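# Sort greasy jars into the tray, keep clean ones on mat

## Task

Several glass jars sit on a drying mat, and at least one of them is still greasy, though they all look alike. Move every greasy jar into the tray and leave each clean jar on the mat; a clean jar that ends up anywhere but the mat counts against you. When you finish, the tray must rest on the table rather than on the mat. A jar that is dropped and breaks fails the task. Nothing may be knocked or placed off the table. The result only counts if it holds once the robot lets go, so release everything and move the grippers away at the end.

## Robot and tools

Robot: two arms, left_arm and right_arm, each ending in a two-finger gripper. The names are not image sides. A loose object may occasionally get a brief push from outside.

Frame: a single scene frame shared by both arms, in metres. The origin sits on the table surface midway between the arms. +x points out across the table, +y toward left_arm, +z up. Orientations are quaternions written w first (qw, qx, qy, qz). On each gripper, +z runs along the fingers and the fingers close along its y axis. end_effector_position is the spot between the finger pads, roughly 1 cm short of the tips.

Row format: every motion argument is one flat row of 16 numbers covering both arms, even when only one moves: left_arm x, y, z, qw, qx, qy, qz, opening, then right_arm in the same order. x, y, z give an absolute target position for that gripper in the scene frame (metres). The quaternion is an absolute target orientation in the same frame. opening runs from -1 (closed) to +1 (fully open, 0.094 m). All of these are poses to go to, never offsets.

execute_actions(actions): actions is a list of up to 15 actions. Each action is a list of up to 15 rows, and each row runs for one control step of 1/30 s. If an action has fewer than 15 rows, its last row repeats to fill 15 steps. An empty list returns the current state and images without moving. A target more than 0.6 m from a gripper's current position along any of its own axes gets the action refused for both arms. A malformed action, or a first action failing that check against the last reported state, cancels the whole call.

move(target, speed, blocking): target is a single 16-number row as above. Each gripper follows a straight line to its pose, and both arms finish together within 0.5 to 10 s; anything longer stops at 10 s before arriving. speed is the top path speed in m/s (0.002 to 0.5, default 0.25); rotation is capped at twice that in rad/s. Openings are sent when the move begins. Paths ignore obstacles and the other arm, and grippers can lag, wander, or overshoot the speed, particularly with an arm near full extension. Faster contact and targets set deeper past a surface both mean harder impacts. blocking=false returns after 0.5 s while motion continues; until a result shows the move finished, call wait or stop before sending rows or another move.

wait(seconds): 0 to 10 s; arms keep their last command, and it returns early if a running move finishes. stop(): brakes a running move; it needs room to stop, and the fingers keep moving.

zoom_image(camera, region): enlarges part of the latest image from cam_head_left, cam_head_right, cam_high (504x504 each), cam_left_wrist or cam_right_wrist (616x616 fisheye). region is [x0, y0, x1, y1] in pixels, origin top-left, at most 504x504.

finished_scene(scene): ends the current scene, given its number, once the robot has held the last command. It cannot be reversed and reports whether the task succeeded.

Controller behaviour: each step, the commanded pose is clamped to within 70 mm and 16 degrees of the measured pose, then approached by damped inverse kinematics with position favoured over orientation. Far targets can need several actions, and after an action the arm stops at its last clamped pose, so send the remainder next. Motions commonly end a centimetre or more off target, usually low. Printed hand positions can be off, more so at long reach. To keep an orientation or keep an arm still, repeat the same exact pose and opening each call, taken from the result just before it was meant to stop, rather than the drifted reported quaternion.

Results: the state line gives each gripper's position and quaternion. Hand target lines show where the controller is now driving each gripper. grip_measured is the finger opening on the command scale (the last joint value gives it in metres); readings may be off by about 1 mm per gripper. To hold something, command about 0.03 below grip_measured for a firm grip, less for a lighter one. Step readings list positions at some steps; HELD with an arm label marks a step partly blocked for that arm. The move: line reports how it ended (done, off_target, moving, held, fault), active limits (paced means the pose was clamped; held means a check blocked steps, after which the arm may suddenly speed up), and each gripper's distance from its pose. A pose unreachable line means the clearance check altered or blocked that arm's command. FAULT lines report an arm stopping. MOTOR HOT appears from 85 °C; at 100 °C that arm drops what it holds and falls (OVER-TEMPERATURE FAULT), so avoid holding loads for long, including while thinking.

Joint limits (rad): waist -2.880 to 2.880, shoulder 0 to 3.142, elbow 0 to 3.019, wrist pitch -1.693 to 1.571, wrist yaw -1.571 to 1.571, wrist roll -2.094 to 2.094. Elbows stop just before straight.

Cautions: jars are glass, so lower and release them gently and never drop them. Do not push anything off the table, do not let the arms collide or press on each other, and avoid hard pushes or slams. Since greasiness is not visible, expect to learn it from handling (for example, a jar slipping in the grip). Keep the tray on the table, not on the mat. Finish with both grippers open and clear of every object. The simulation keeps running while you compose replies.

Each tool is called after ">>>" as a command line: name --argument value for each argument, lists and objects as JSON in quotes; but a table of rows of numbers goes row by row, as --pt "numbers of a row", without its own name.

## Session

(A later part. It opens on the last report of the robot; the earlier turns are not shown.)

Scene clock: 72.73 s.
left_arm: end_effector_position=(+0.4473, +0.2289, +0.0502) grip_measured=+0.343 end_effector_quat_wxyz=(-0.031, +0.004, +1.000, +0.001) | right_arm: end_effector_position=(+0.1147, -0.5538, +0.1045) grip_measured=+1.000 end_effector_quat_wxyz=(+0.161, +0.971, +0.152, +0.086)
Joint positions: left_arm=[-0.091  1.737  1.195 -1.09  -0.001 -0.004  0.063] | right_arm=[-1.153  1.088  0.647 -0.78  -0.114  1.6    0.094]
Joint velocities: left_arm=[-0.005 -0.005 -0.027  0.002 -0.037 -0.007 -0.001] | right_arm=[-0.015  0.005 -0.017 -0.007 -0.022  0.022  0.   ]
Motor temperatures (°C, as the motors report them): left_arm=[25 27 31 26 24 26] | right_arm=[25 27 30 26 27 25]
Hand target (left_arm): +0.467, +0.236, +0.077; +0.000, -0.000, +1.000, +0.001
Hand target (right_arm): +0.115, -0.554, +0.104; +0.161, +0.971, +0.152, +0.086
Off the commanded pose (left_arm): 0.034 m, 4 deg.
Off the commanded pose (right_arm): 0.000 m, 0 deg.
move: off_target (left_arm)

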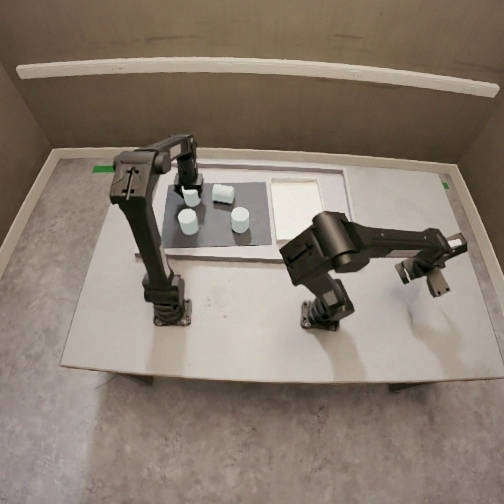

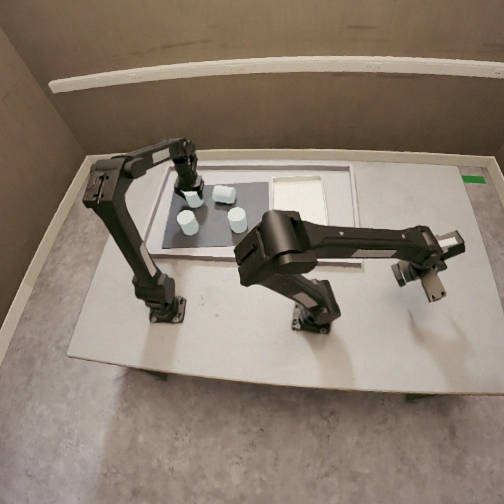

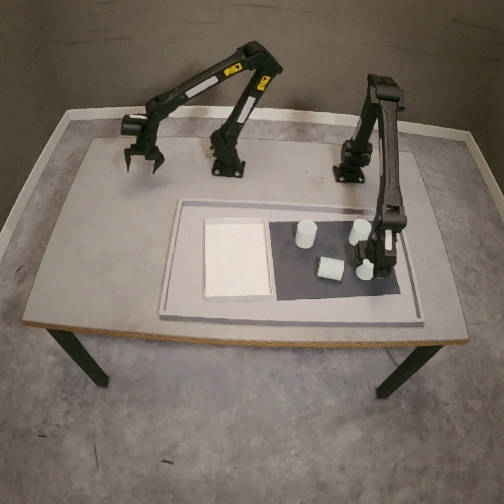

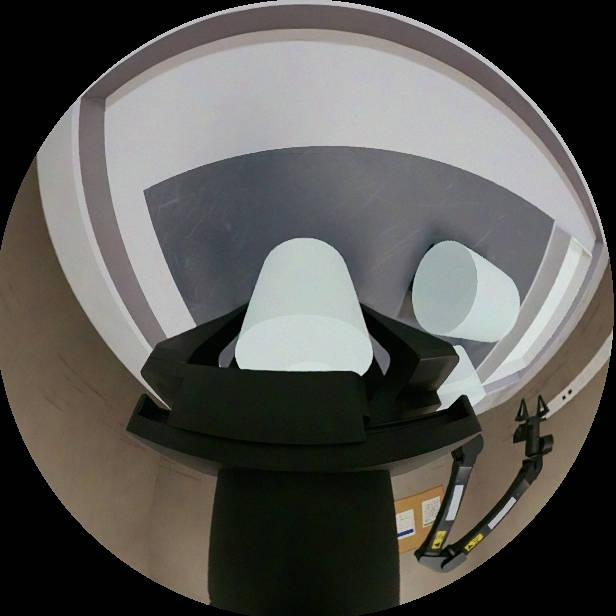

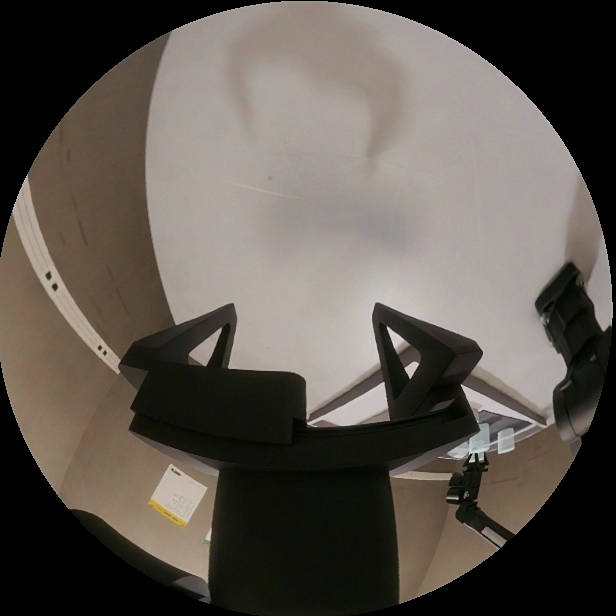

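>>> execute_actions --actions '[[[0.462,0.236,0.07,0,0,1,0,1,0.1147,-0.5538,0.1045,0.161,0.971,0.152,0.086,1]]]'

>>> move --target '[0.462,0.232,0.16,0,0,1,0,1,0.1147,-0.5538,0.1045,0.161,0.971,0.152,0.086,1]' --speed 0.15

>>> move --target '[0.32,0.215,0.14,0,0,1,0,1,0.1147,-0.5538,0.1045,0.161,0.971,0.152,0.086,1]' --speed 0.15

>>> move --target '[0.316,0.216,0.038,0,0,1,0,1,0.1147,-0.5538,0.1045,0.161,0.971,0.152,0.086,1]' --speed 0.08

Scene clock: 73.43 s.
left_arm: end_effector_position=(+0.4476, +0.2289, +0.0515) grip_measured=+1.000 end_effector_quat_wxyz=(-0.029, +0.004, +1.000, +0.001) | right_arm: end_effector_position=(+0.1147, -0.5538, +0.1045) grip_measured=+1.000 end_effector_quat_wxyz=(+0.161, +0.971, +0.152, +0.086)
Joint positions: left_arm=[-0.091  1.734  1.195 -1.09  -0.001 -0.004  0.094] | right_arm=[-1.153  1.088  0.647 -0.78  -0.114  1.6    0.094]
Joint velocities: left_arm=[-0.005 -0.015  0.017  0.002 -0.037  0.022  0.   ] | right_arm=[-0.015 -0.005 -0.002 -0.007 -0.066  0.037  0.   ]
Motor temperatures (°C, as the motors report them): left_arm=[25 27 31 26 24 26] | right_arm=[25 27 30 26 27 25]
Hand target (left_arm): +0.461, +0.236, +0.070; -0.000, -0.000, +1.000, +0.001
Hand target (right_arm): +0.115, -0.554, +0.104; +0.161, +0.971, +0.152, +0.086
Off the commanded pose (left_arm): 0.024 m, 3 deg.
Off the commanded pose (right_arm): 0.000 m, 0 deg.
Step readings (end_effector_position):
0: left_arm (+0.4473, +0.2289, +0.0502) | right_arm (+0.1147, -0.5538, +0.1045)
1: left_arm (+0.4473, +0.2289, +0.0502) | right_arm (+0.1147, -0.5538, +0.1045)
2: left_arm (+0.4474, +0.2289, +0.0504) | right_arm (+0.1147, -0.5538, +0.1045)
4: left_arm (+0.4474, +0.2289, +0.0507) | right_arm (+0.1147, -0.5538, +0.1045)
8: left_arm (+0.4476, +0.2289, +0.0515) | right_arm (+0.1147, -0.5538, +0.1045)
15: end_effector_position above

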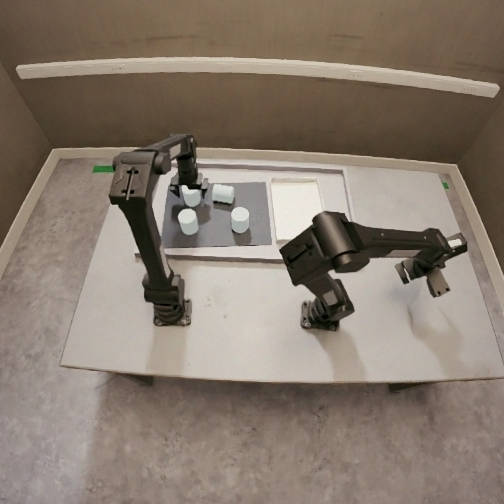

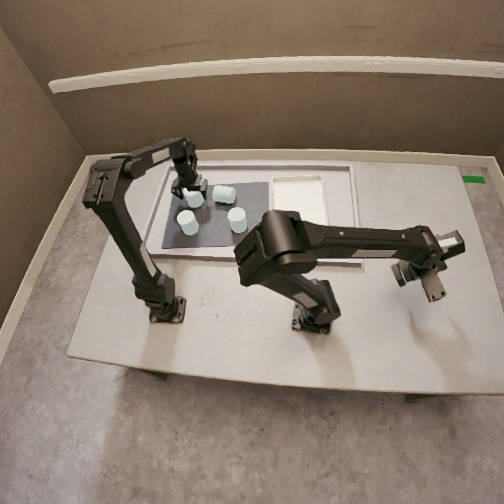

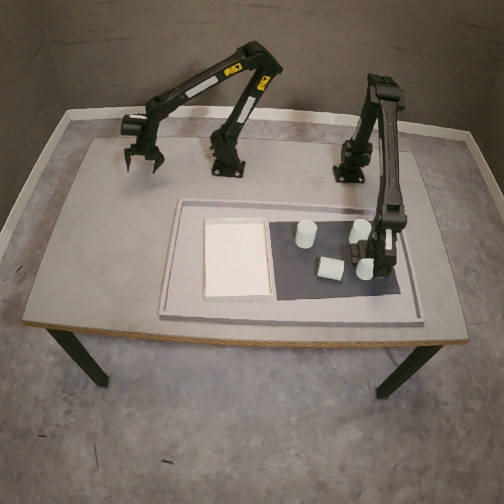

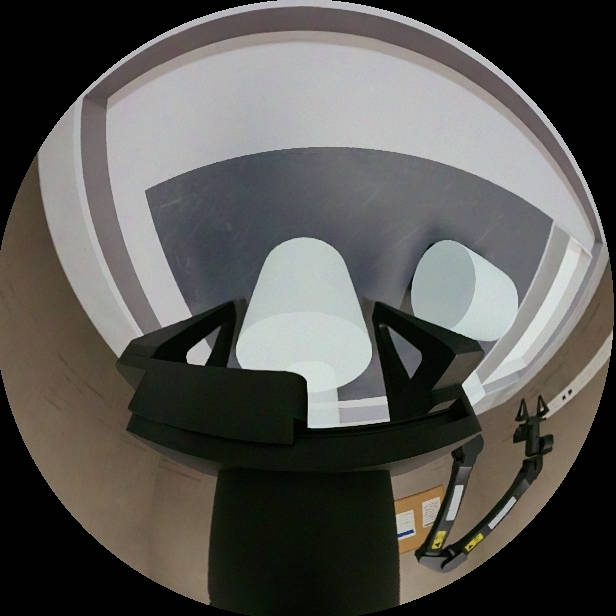

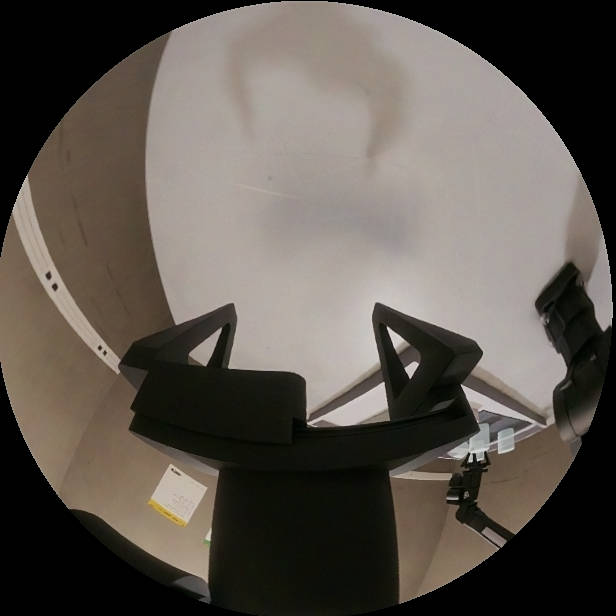

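Scene clock: 74.53 s.
left_arm: end_effector_position=(+0.4465, +0.2289, +0.1394) grip_measured=+1.000 end_effector_quat_wxyz=(-0.023, +0.004, +1.000, +0.000) | right_arm: end_effector_position=(+0.1147, -0.5538, +0.1045) grip_measured=+1.000 end_effector_quat_wxyz=(+0.161, +0.971, +0.152, +0.086)
Joint positions: left_arm=[-0.091  1.628  1.309 -1.297 -0.001 -0.004  0.094] | right_arm=[-1.153  1.088  0.647 -0.78  -0.114  1.6    0.094]
Joint velocities: left_arm=[-0.015  0.005 -0.007 -0.007 -0.007 -0.037  0.   ] | right_arm=[-0.015 -0.005  0.012  0.012 -0.007  0.037  0.   ]
Motor temperatures (°C, as the motors report them): left_arm=[25 27 31 26 24 26] | right_arm=[25 27 31 26 27 25]
Hand target (left_arm): +0.459, +0.232, +0.161; +0.000, +0.000, +1.000, +0.001
Hand target (right_arm): +0.115, -0.554, +0.104; +0.161, +0.971, +0.152, +0.086
Off the commanded pose (left_arm): 0.026 m, 3 deg.
Off the commanded pose (right_arm): 0.000 m, 0 deg.
move: off_target (left_arm)

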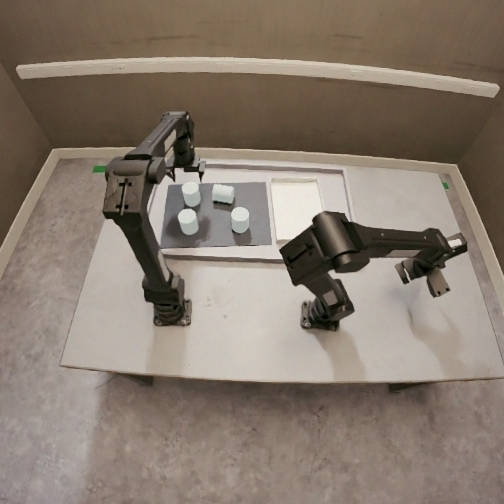

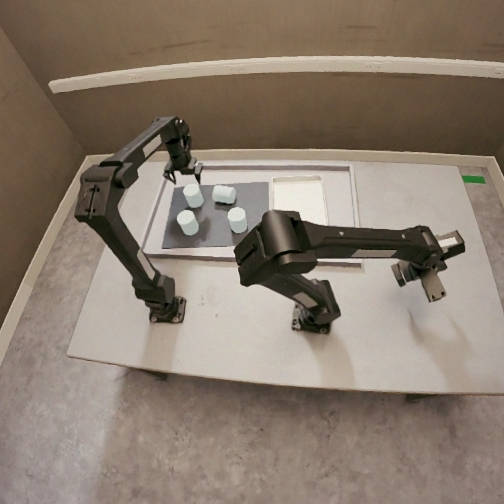

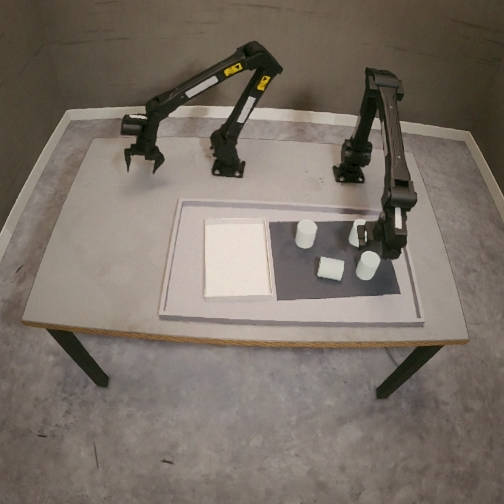

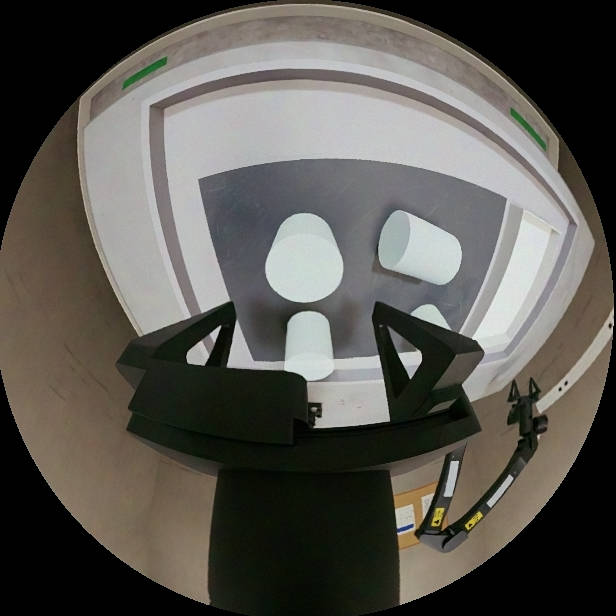

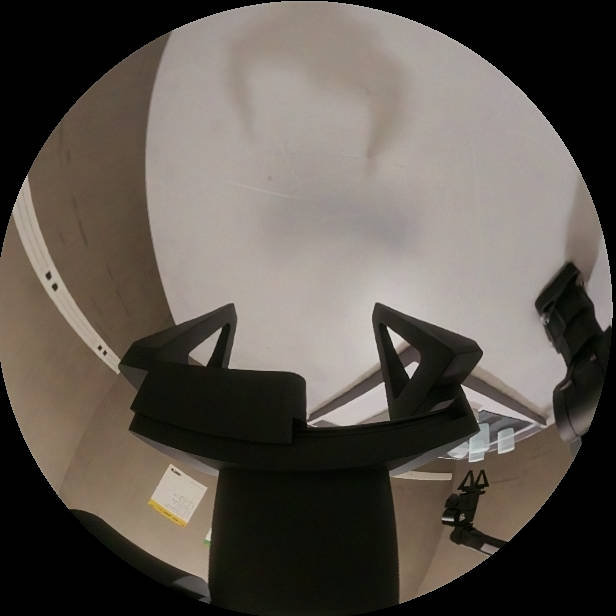

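Scene clock: 75.77 s.
left_arm: end_effector_position=(+0.3165, +0.2211, +0.1340) grip_measured=+1.000 end_effector_quat_wxyz=(-0.012, -0.003, +1.000, +0.001) | right_arm: end_effector_position=(+0.1147, -0.5538, +0.1045) grip_measured=+1.000 end_effector_quat_wxyz=(+0.161, +0.971, +0.152, +0.086)
Joint positions: left_arm=[-0.119  1.287  0.931 -1.238 -0.001 -0.046  0.094] | right_arm=[-1.153  1.088  0.647 -0.78  -0.114  1.6    0.094]
Joint velocities: left_arm=[ 0.005  0.015  0.007 -0.012 -0.051  0.022  0.   ] | right_arm=[-0.005 -0.005 -0.012 -0.017  0.022 -0.051  0.   ]
Motor temperatures (°C, as the motors report them): left_arm=[25 27 31 26 24 26] | right_arm=[25 27 31 26 27 25]
Hand target (left_arm): +0.320, +0.216, +0.138; +0.000, +0.000, +1.000, -0.000
Hand target (right_arm): +0.115, -0.554, +0.104; +0.161, +0.971, +0.152, +0.086
Off the commanded pose (left_arm): 0.009 m, 1 deg.
Off the commanded pose (right_arm): 0.000 m, 0 deg.
move: done

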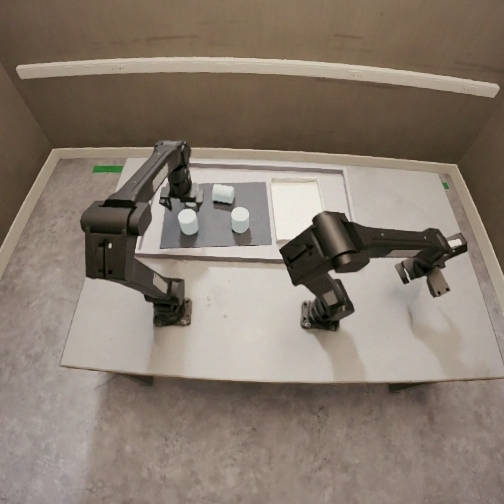

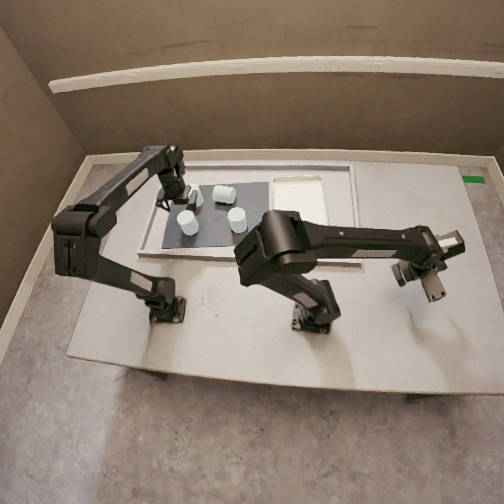

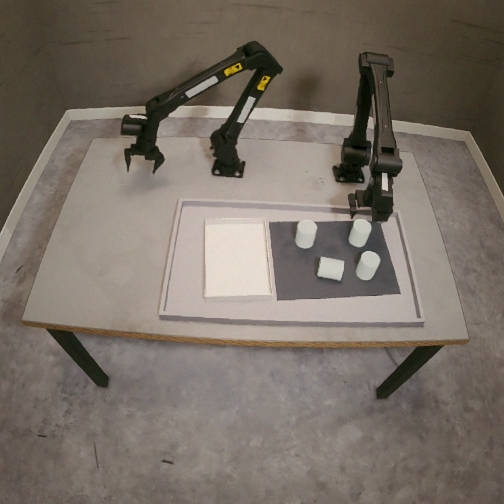

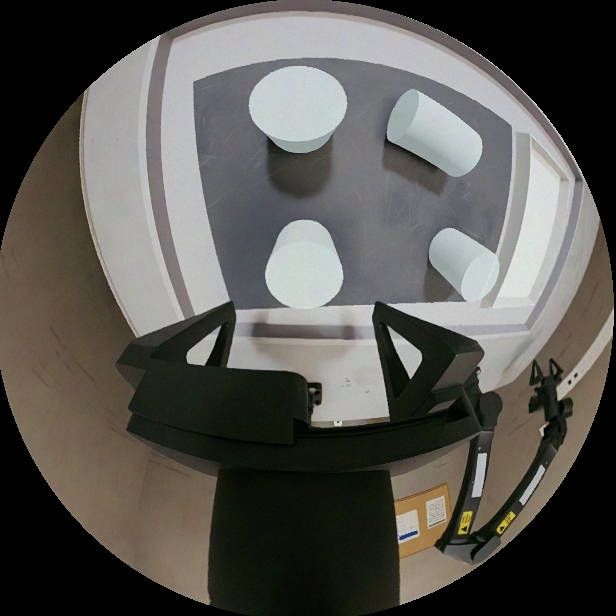

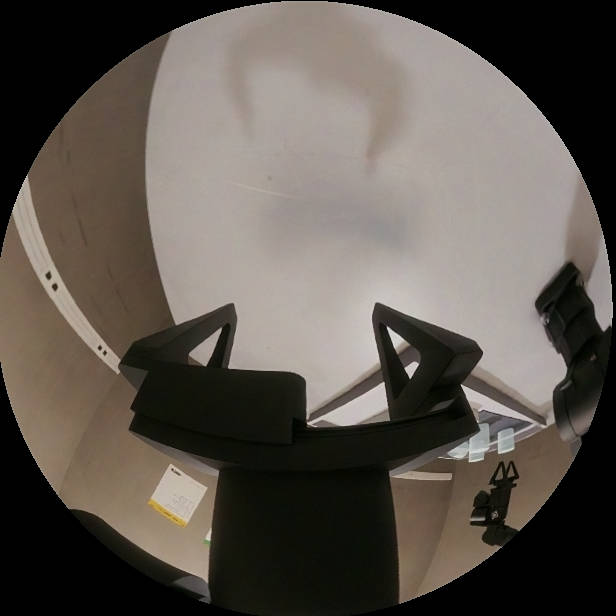

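Scene clock: 77.33 s.
left_arm: end_effector_position=(+0.3158, +0.2211, +0.0402) grip_measured=+1.000 end_effector_quat_wxyz=(-0.002, -0.004, +1.000, +0.000) | right_arm: end_effector_position=(+0.1147, -0.5538, +0.1045) grip_measured=+1.000 end_effector_quat_wxyz=(+0.161, +0.971, +0.152, +0.086)
Joint positions: left_arm=[-0.119  1.408  0.765 -0.931 -0.001 -0.047  0.094] | right_arm=[-1.153  1.088  0.647 -0.78  -0.114  1.6    0.094]
Joint velocities: left_arm=[-0.005 -0.024  0.012 -0.012 -0.066 -0.007  0.   ] | right_arm=[ 0.005 -0.015  0.012  0.007  0.037  0.007  0.   ]
Motor temperatures (°C, as the motors report them): left_arm=[25 27 31 26 24 26] | right_arm=[25 27 31 26 27 25]
Hand target (left_arm): +0.318, +0.216, +0.038; +0.000, +0.000, +1.000, +0.000
Hand target (right_arm): +0.115, -0.554, +0.104; +0.161, +0.971, +0.152, +0.086
Off the commanded pose (left_arm): 0.006 m, 0 deg.
Off the commanded pose (right_arm): 0.000 m, 0 deg.
move: done

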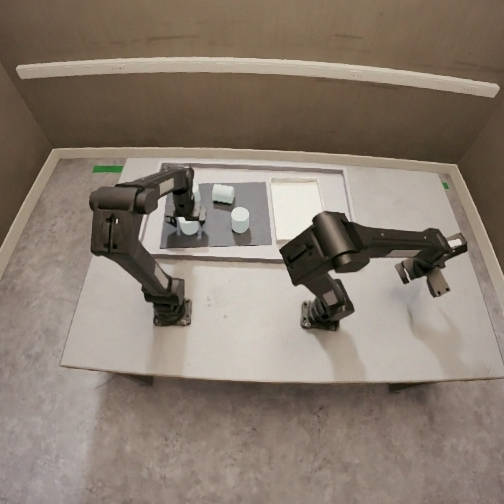

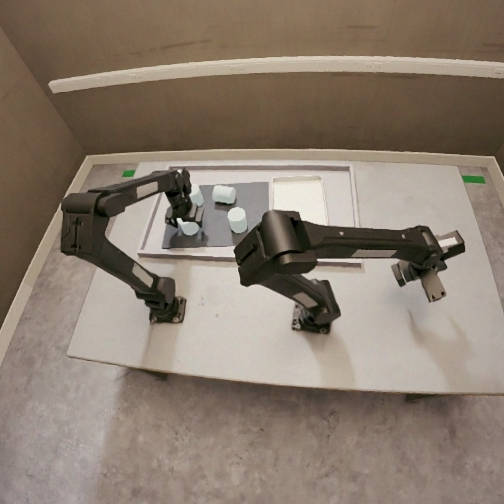

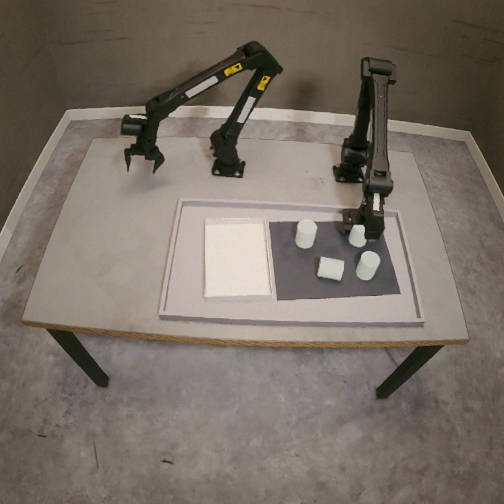

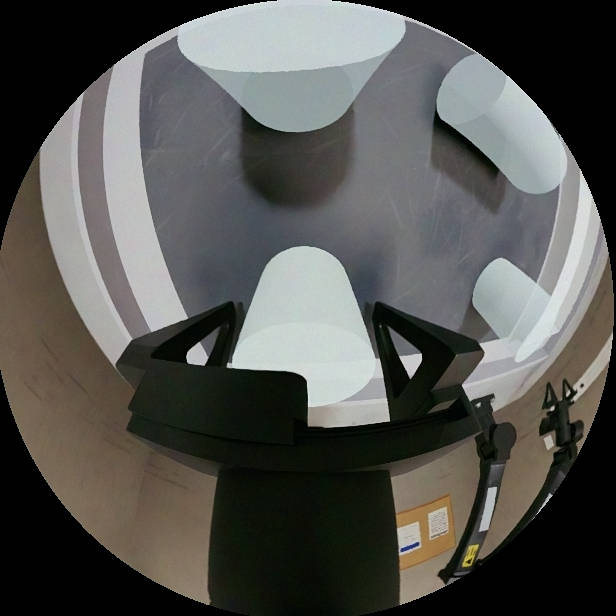

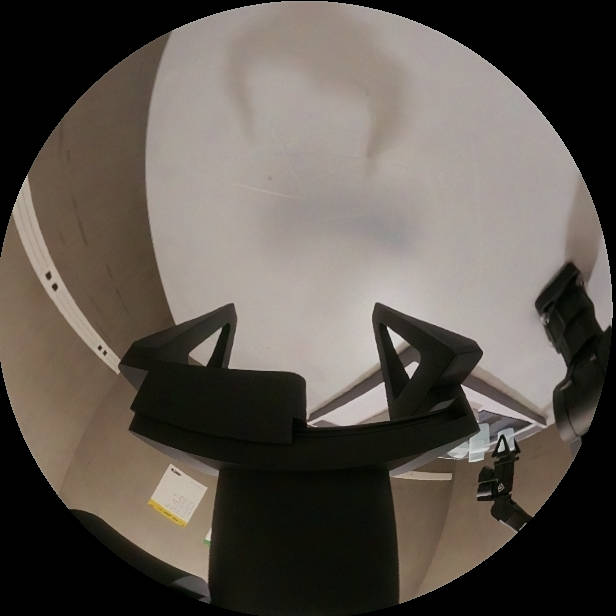

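>>> execute_actions --actions '[[[0.315,0.216,0.038,0,0,1,0,0.42,0.1147,-0.5538,0.1045,0.161,0.971,0.152,0.086,1]],[[0.315,0.216,0.038,0,0,1,0,0.40,0.1147,-0.5538,0.1045,0.161,0.971,0.152,0.086,1],[0.315,0.216,0.038,0,0,1,0,0.39,0.1147,-0.5538,0.1045,0.161,0.971,0.152,0.086,1],[0.315,0.216,0.038,0,0,1,0,0.38,0.1147,-0.5538,0.1045,0.161,0.971,0.152,0.086,1],[0.315,0.216,0.038,0,0,1,0,0.37,0.1147,-0.5538,0.1045,0.161,0.971,0.152,0.086,1]],[[0.315,0.216,0.038,0,0,1,0,0.36,0.1147,-0.5538,0.1045,0.161,0.971,0.152,0.086,1],[0.315,0.216,0.038,0,0,1,0,0.35,0.1147,-0.5538,0.1045,0.161,0.971,0.152,0.086,1],[0.315,0.216,0.038,0,0,1,0,0.346,0.1147,-0.5538,0.1045,0.161,0.971,0.152,0.086,1],[0.315,0.216,0.038,0,0,1,0,0.343,0.1147,-0.5538,0.1045,0.161,0.971,0.152,0.086,1],[0.315,0.216,0.038,0,0,1,0,0.340,0.1147,-0.5538,0.1045,0.161,0.971,0.152,0.086,1]]]'

>>> move --target '[0.327,0.216,0.073,0,0,1,0,0.340,0.1147,-0.5538,0.1045,0.161,0.971,0.152,0.086,1]' --speed 0.035

Scene clock: 79.23 s.
left_arm: end_effector_position=(+0.3131, +0.2211, +0.0385) grip_measured=+0.343 end_effector_quat_wxyz=(-0.004, -0.004, +1.000, +0.000) | right_arm: end_effector_position=(+0.1147, -0.5538, +0.1045) grip_measured=+1.000 end_effector_quat_wxyz=(+0.161, +0.971, +0.152, +0.086)
Joint positions: left_arm=[-0.119  1.408  0.759 -0.931 -0.001 -0.048  0.063] | right_arm=[-1.153  1.088  0.647 -0.78  -0.114  1.6    0.094]
Joint velocities: left_arm=[-0.015 -0.005 -0.012 -0.012 -0.022  0.051 -0.   ] | right_arm=[-0.024 -0.005 -0.017  0.002 -0.066 -0.081  0.   ]
Motor temperatures (°C, as the motors report them): left_arm=[25 27 31 26 24 26] | right_arm=[25 27 31 26 27 25]
Hand target (left_arm): +0.315, +0.216, +0.038; -0.000, +0.000, +1.000, -0.000
Hand target (right_arm): +0.115, -0.554, +0.104; +0.161, +0.971, +0.152, +0.086
Off the commanded pose (left_arm): 0.005 m, 1 deg.
Off the commanded pose (right_arm): 0.000 m, 0 deg.
Step readings (end_effector_position; steps 1 to 15: 1st action; 16 to 30: 2nd action; 31 to 45: 3rd action):
0: left_arm (+0.3158, +0.2211, +0.0402) | right_arm (+0.1147, -0.5538, +0.1045)
1: left_arm (+0.3156, +0.2211, +0.0401) | right_arm (+0.1147, -0.5538, +0.1045)
2: left_arm (+0.3153, +0.2211, +0.0399) | right_arm (+0.1147, -0.5538, +0.1045)
4: left_arm (+0.3140, +0.2212, +0.0391) | right_arm (+0.1147, -0.5538, +0.1045)
8: left_arm (+0.3131, +0.2212, +0.0385) | right_arm (+0.1147, -0.5538, +0.1045)
15: left_arm (+0.3131, +0.2212, +0.0385) | right_arm (+0.1147, -0.5538, +0.1045)
16: left_arm (+0.3131, +0.2212, +0.0385) | right_arm (+0.1147, -0.5538, +0.1045)
17: left_arm (+0.3131, +0.2212, +0.0385) | right_arm (+0.1147, -0.5538, +0.1045)
19: left_arm (+0.3131, +0.2212, +0.0385) | right_arm (+0.1147, -0.5538, +0.1045)
23: left_arm (+0.3131, +0.2212, +0.0385) | right_arm (+0.1147, -0.5538, +0.1045)
30: left_arm (+0.3131, +0.2212, +0.0385) | right_arm (+0.1147, -0.5538, +0.1045)
31: left_arm (+0.3131, +0.2212, +0.0385) | right_arm (+0.1147, -0.5538, +0.1045)
32: left_arm (+0.3131, +0.2212, +0.0385) | right_arm (+0.1147, -0.5538, +0.1045)
34: left_arm (+0.3131, +0.2212, +0.0385) | right_arm (+0.1147, -0.5538, +0.1045)
38: left_arm (+0.3131, +0.2211, +0.0385) | right_arm (+0.1147, -0.5538, +0.1045)
45: end_effector_position above

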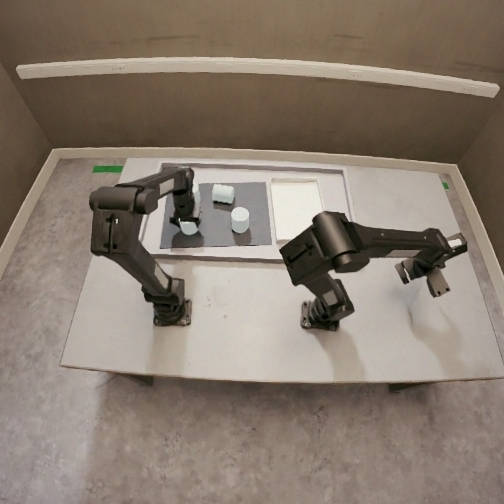

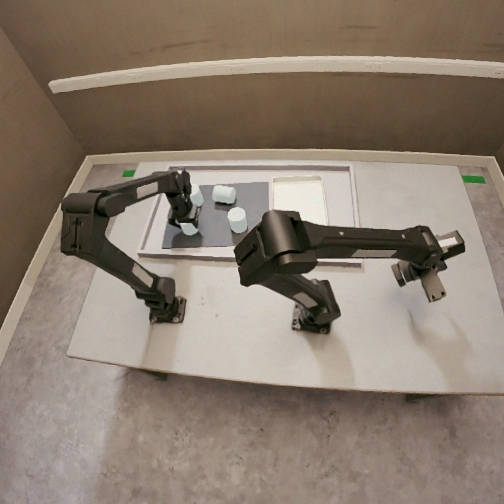

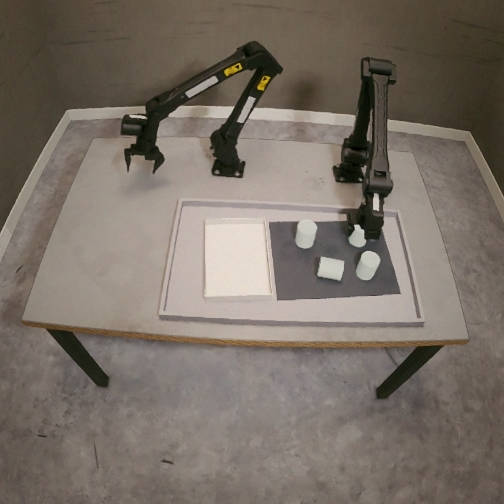

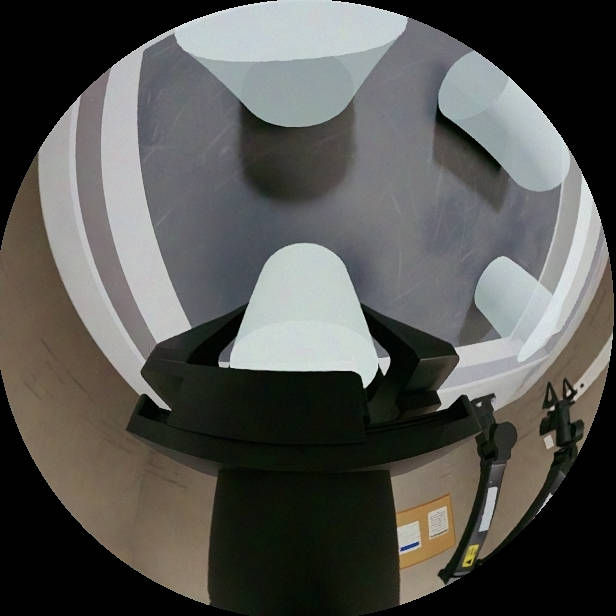

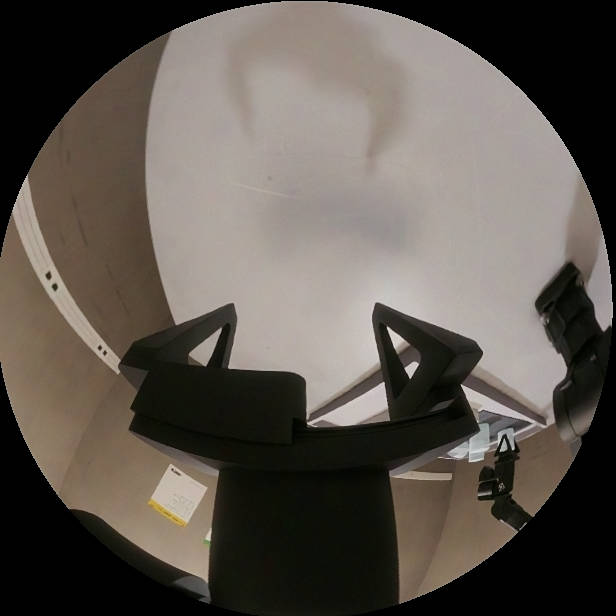

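Scene clock: 80.60 s.
left_arm: end_effector_position=(+0.3054, +0.2214, +0.0516) grip_measured=+0.343 end_effector_quat_wxyz=(-0.030, -0.004, +1.000, +0.002) | right_arm: end_effector_position=(+0.1147, -0.5538, +0.1045) grip_measured=+1.000 end_effector_quat_wxyz=(+0.161, +0.971, +0.152, +0.086)
Joint positions: left_arm=[-0.119  1.397  0.788 -1.022 -0.001 -0.048  0.063] | right_arm=[-1.153  1.088  0.647 -0.78  -0.114  1.6    0.094]
Joint velocities: left_arm=[-0.005 -0.005 -0.007 -0.022 -0.022  0.007 -0.   ] | right_arm=[-0.005 -0.005 -0.007 -0.007  0.051  0.022  0.   ]
Motor temperatures (°C, as the motors report them): left_arm=[25 27 31 26 24 26] | right_arm=[25 27 31 26 27 25]
Hand target (left_arm): +0.325, +0.216, +0.073; +0.000, +0.000, +1.000, -0.000
Hand target (right_arm): +0.115, -0.554, +0.104; +0.161, +0.971, +0.152, +0.086
Off the commanded pose (left_arm): 0.031 m, 3 deg.
Off the commanded pose (right_arm): 0.000 m, 0 deg.
move: off_target (left_arm)

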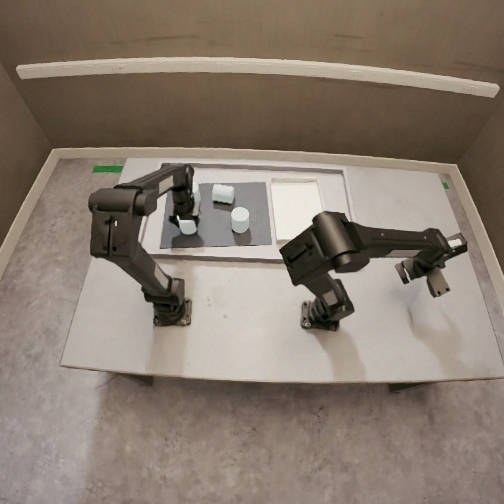

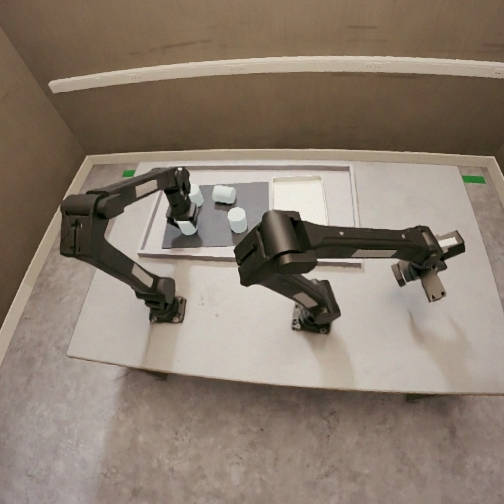

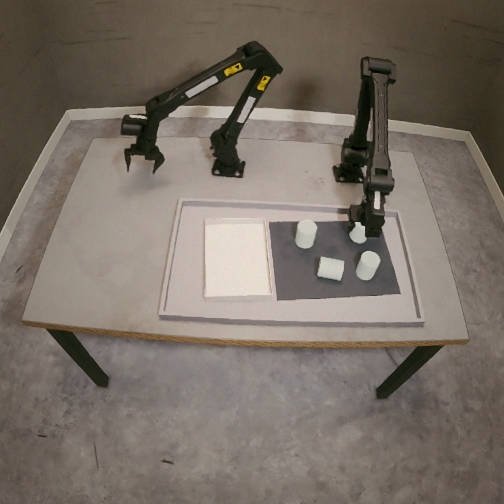

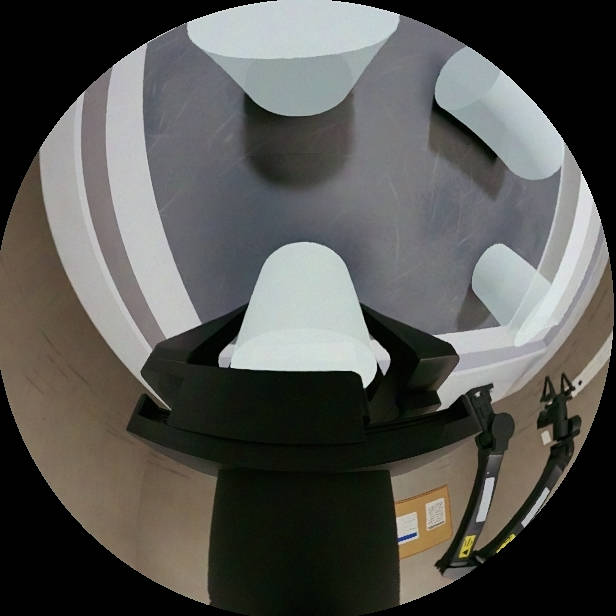

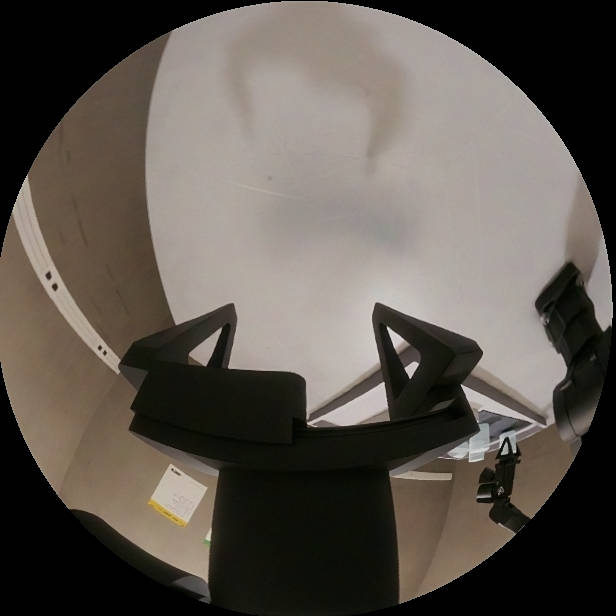

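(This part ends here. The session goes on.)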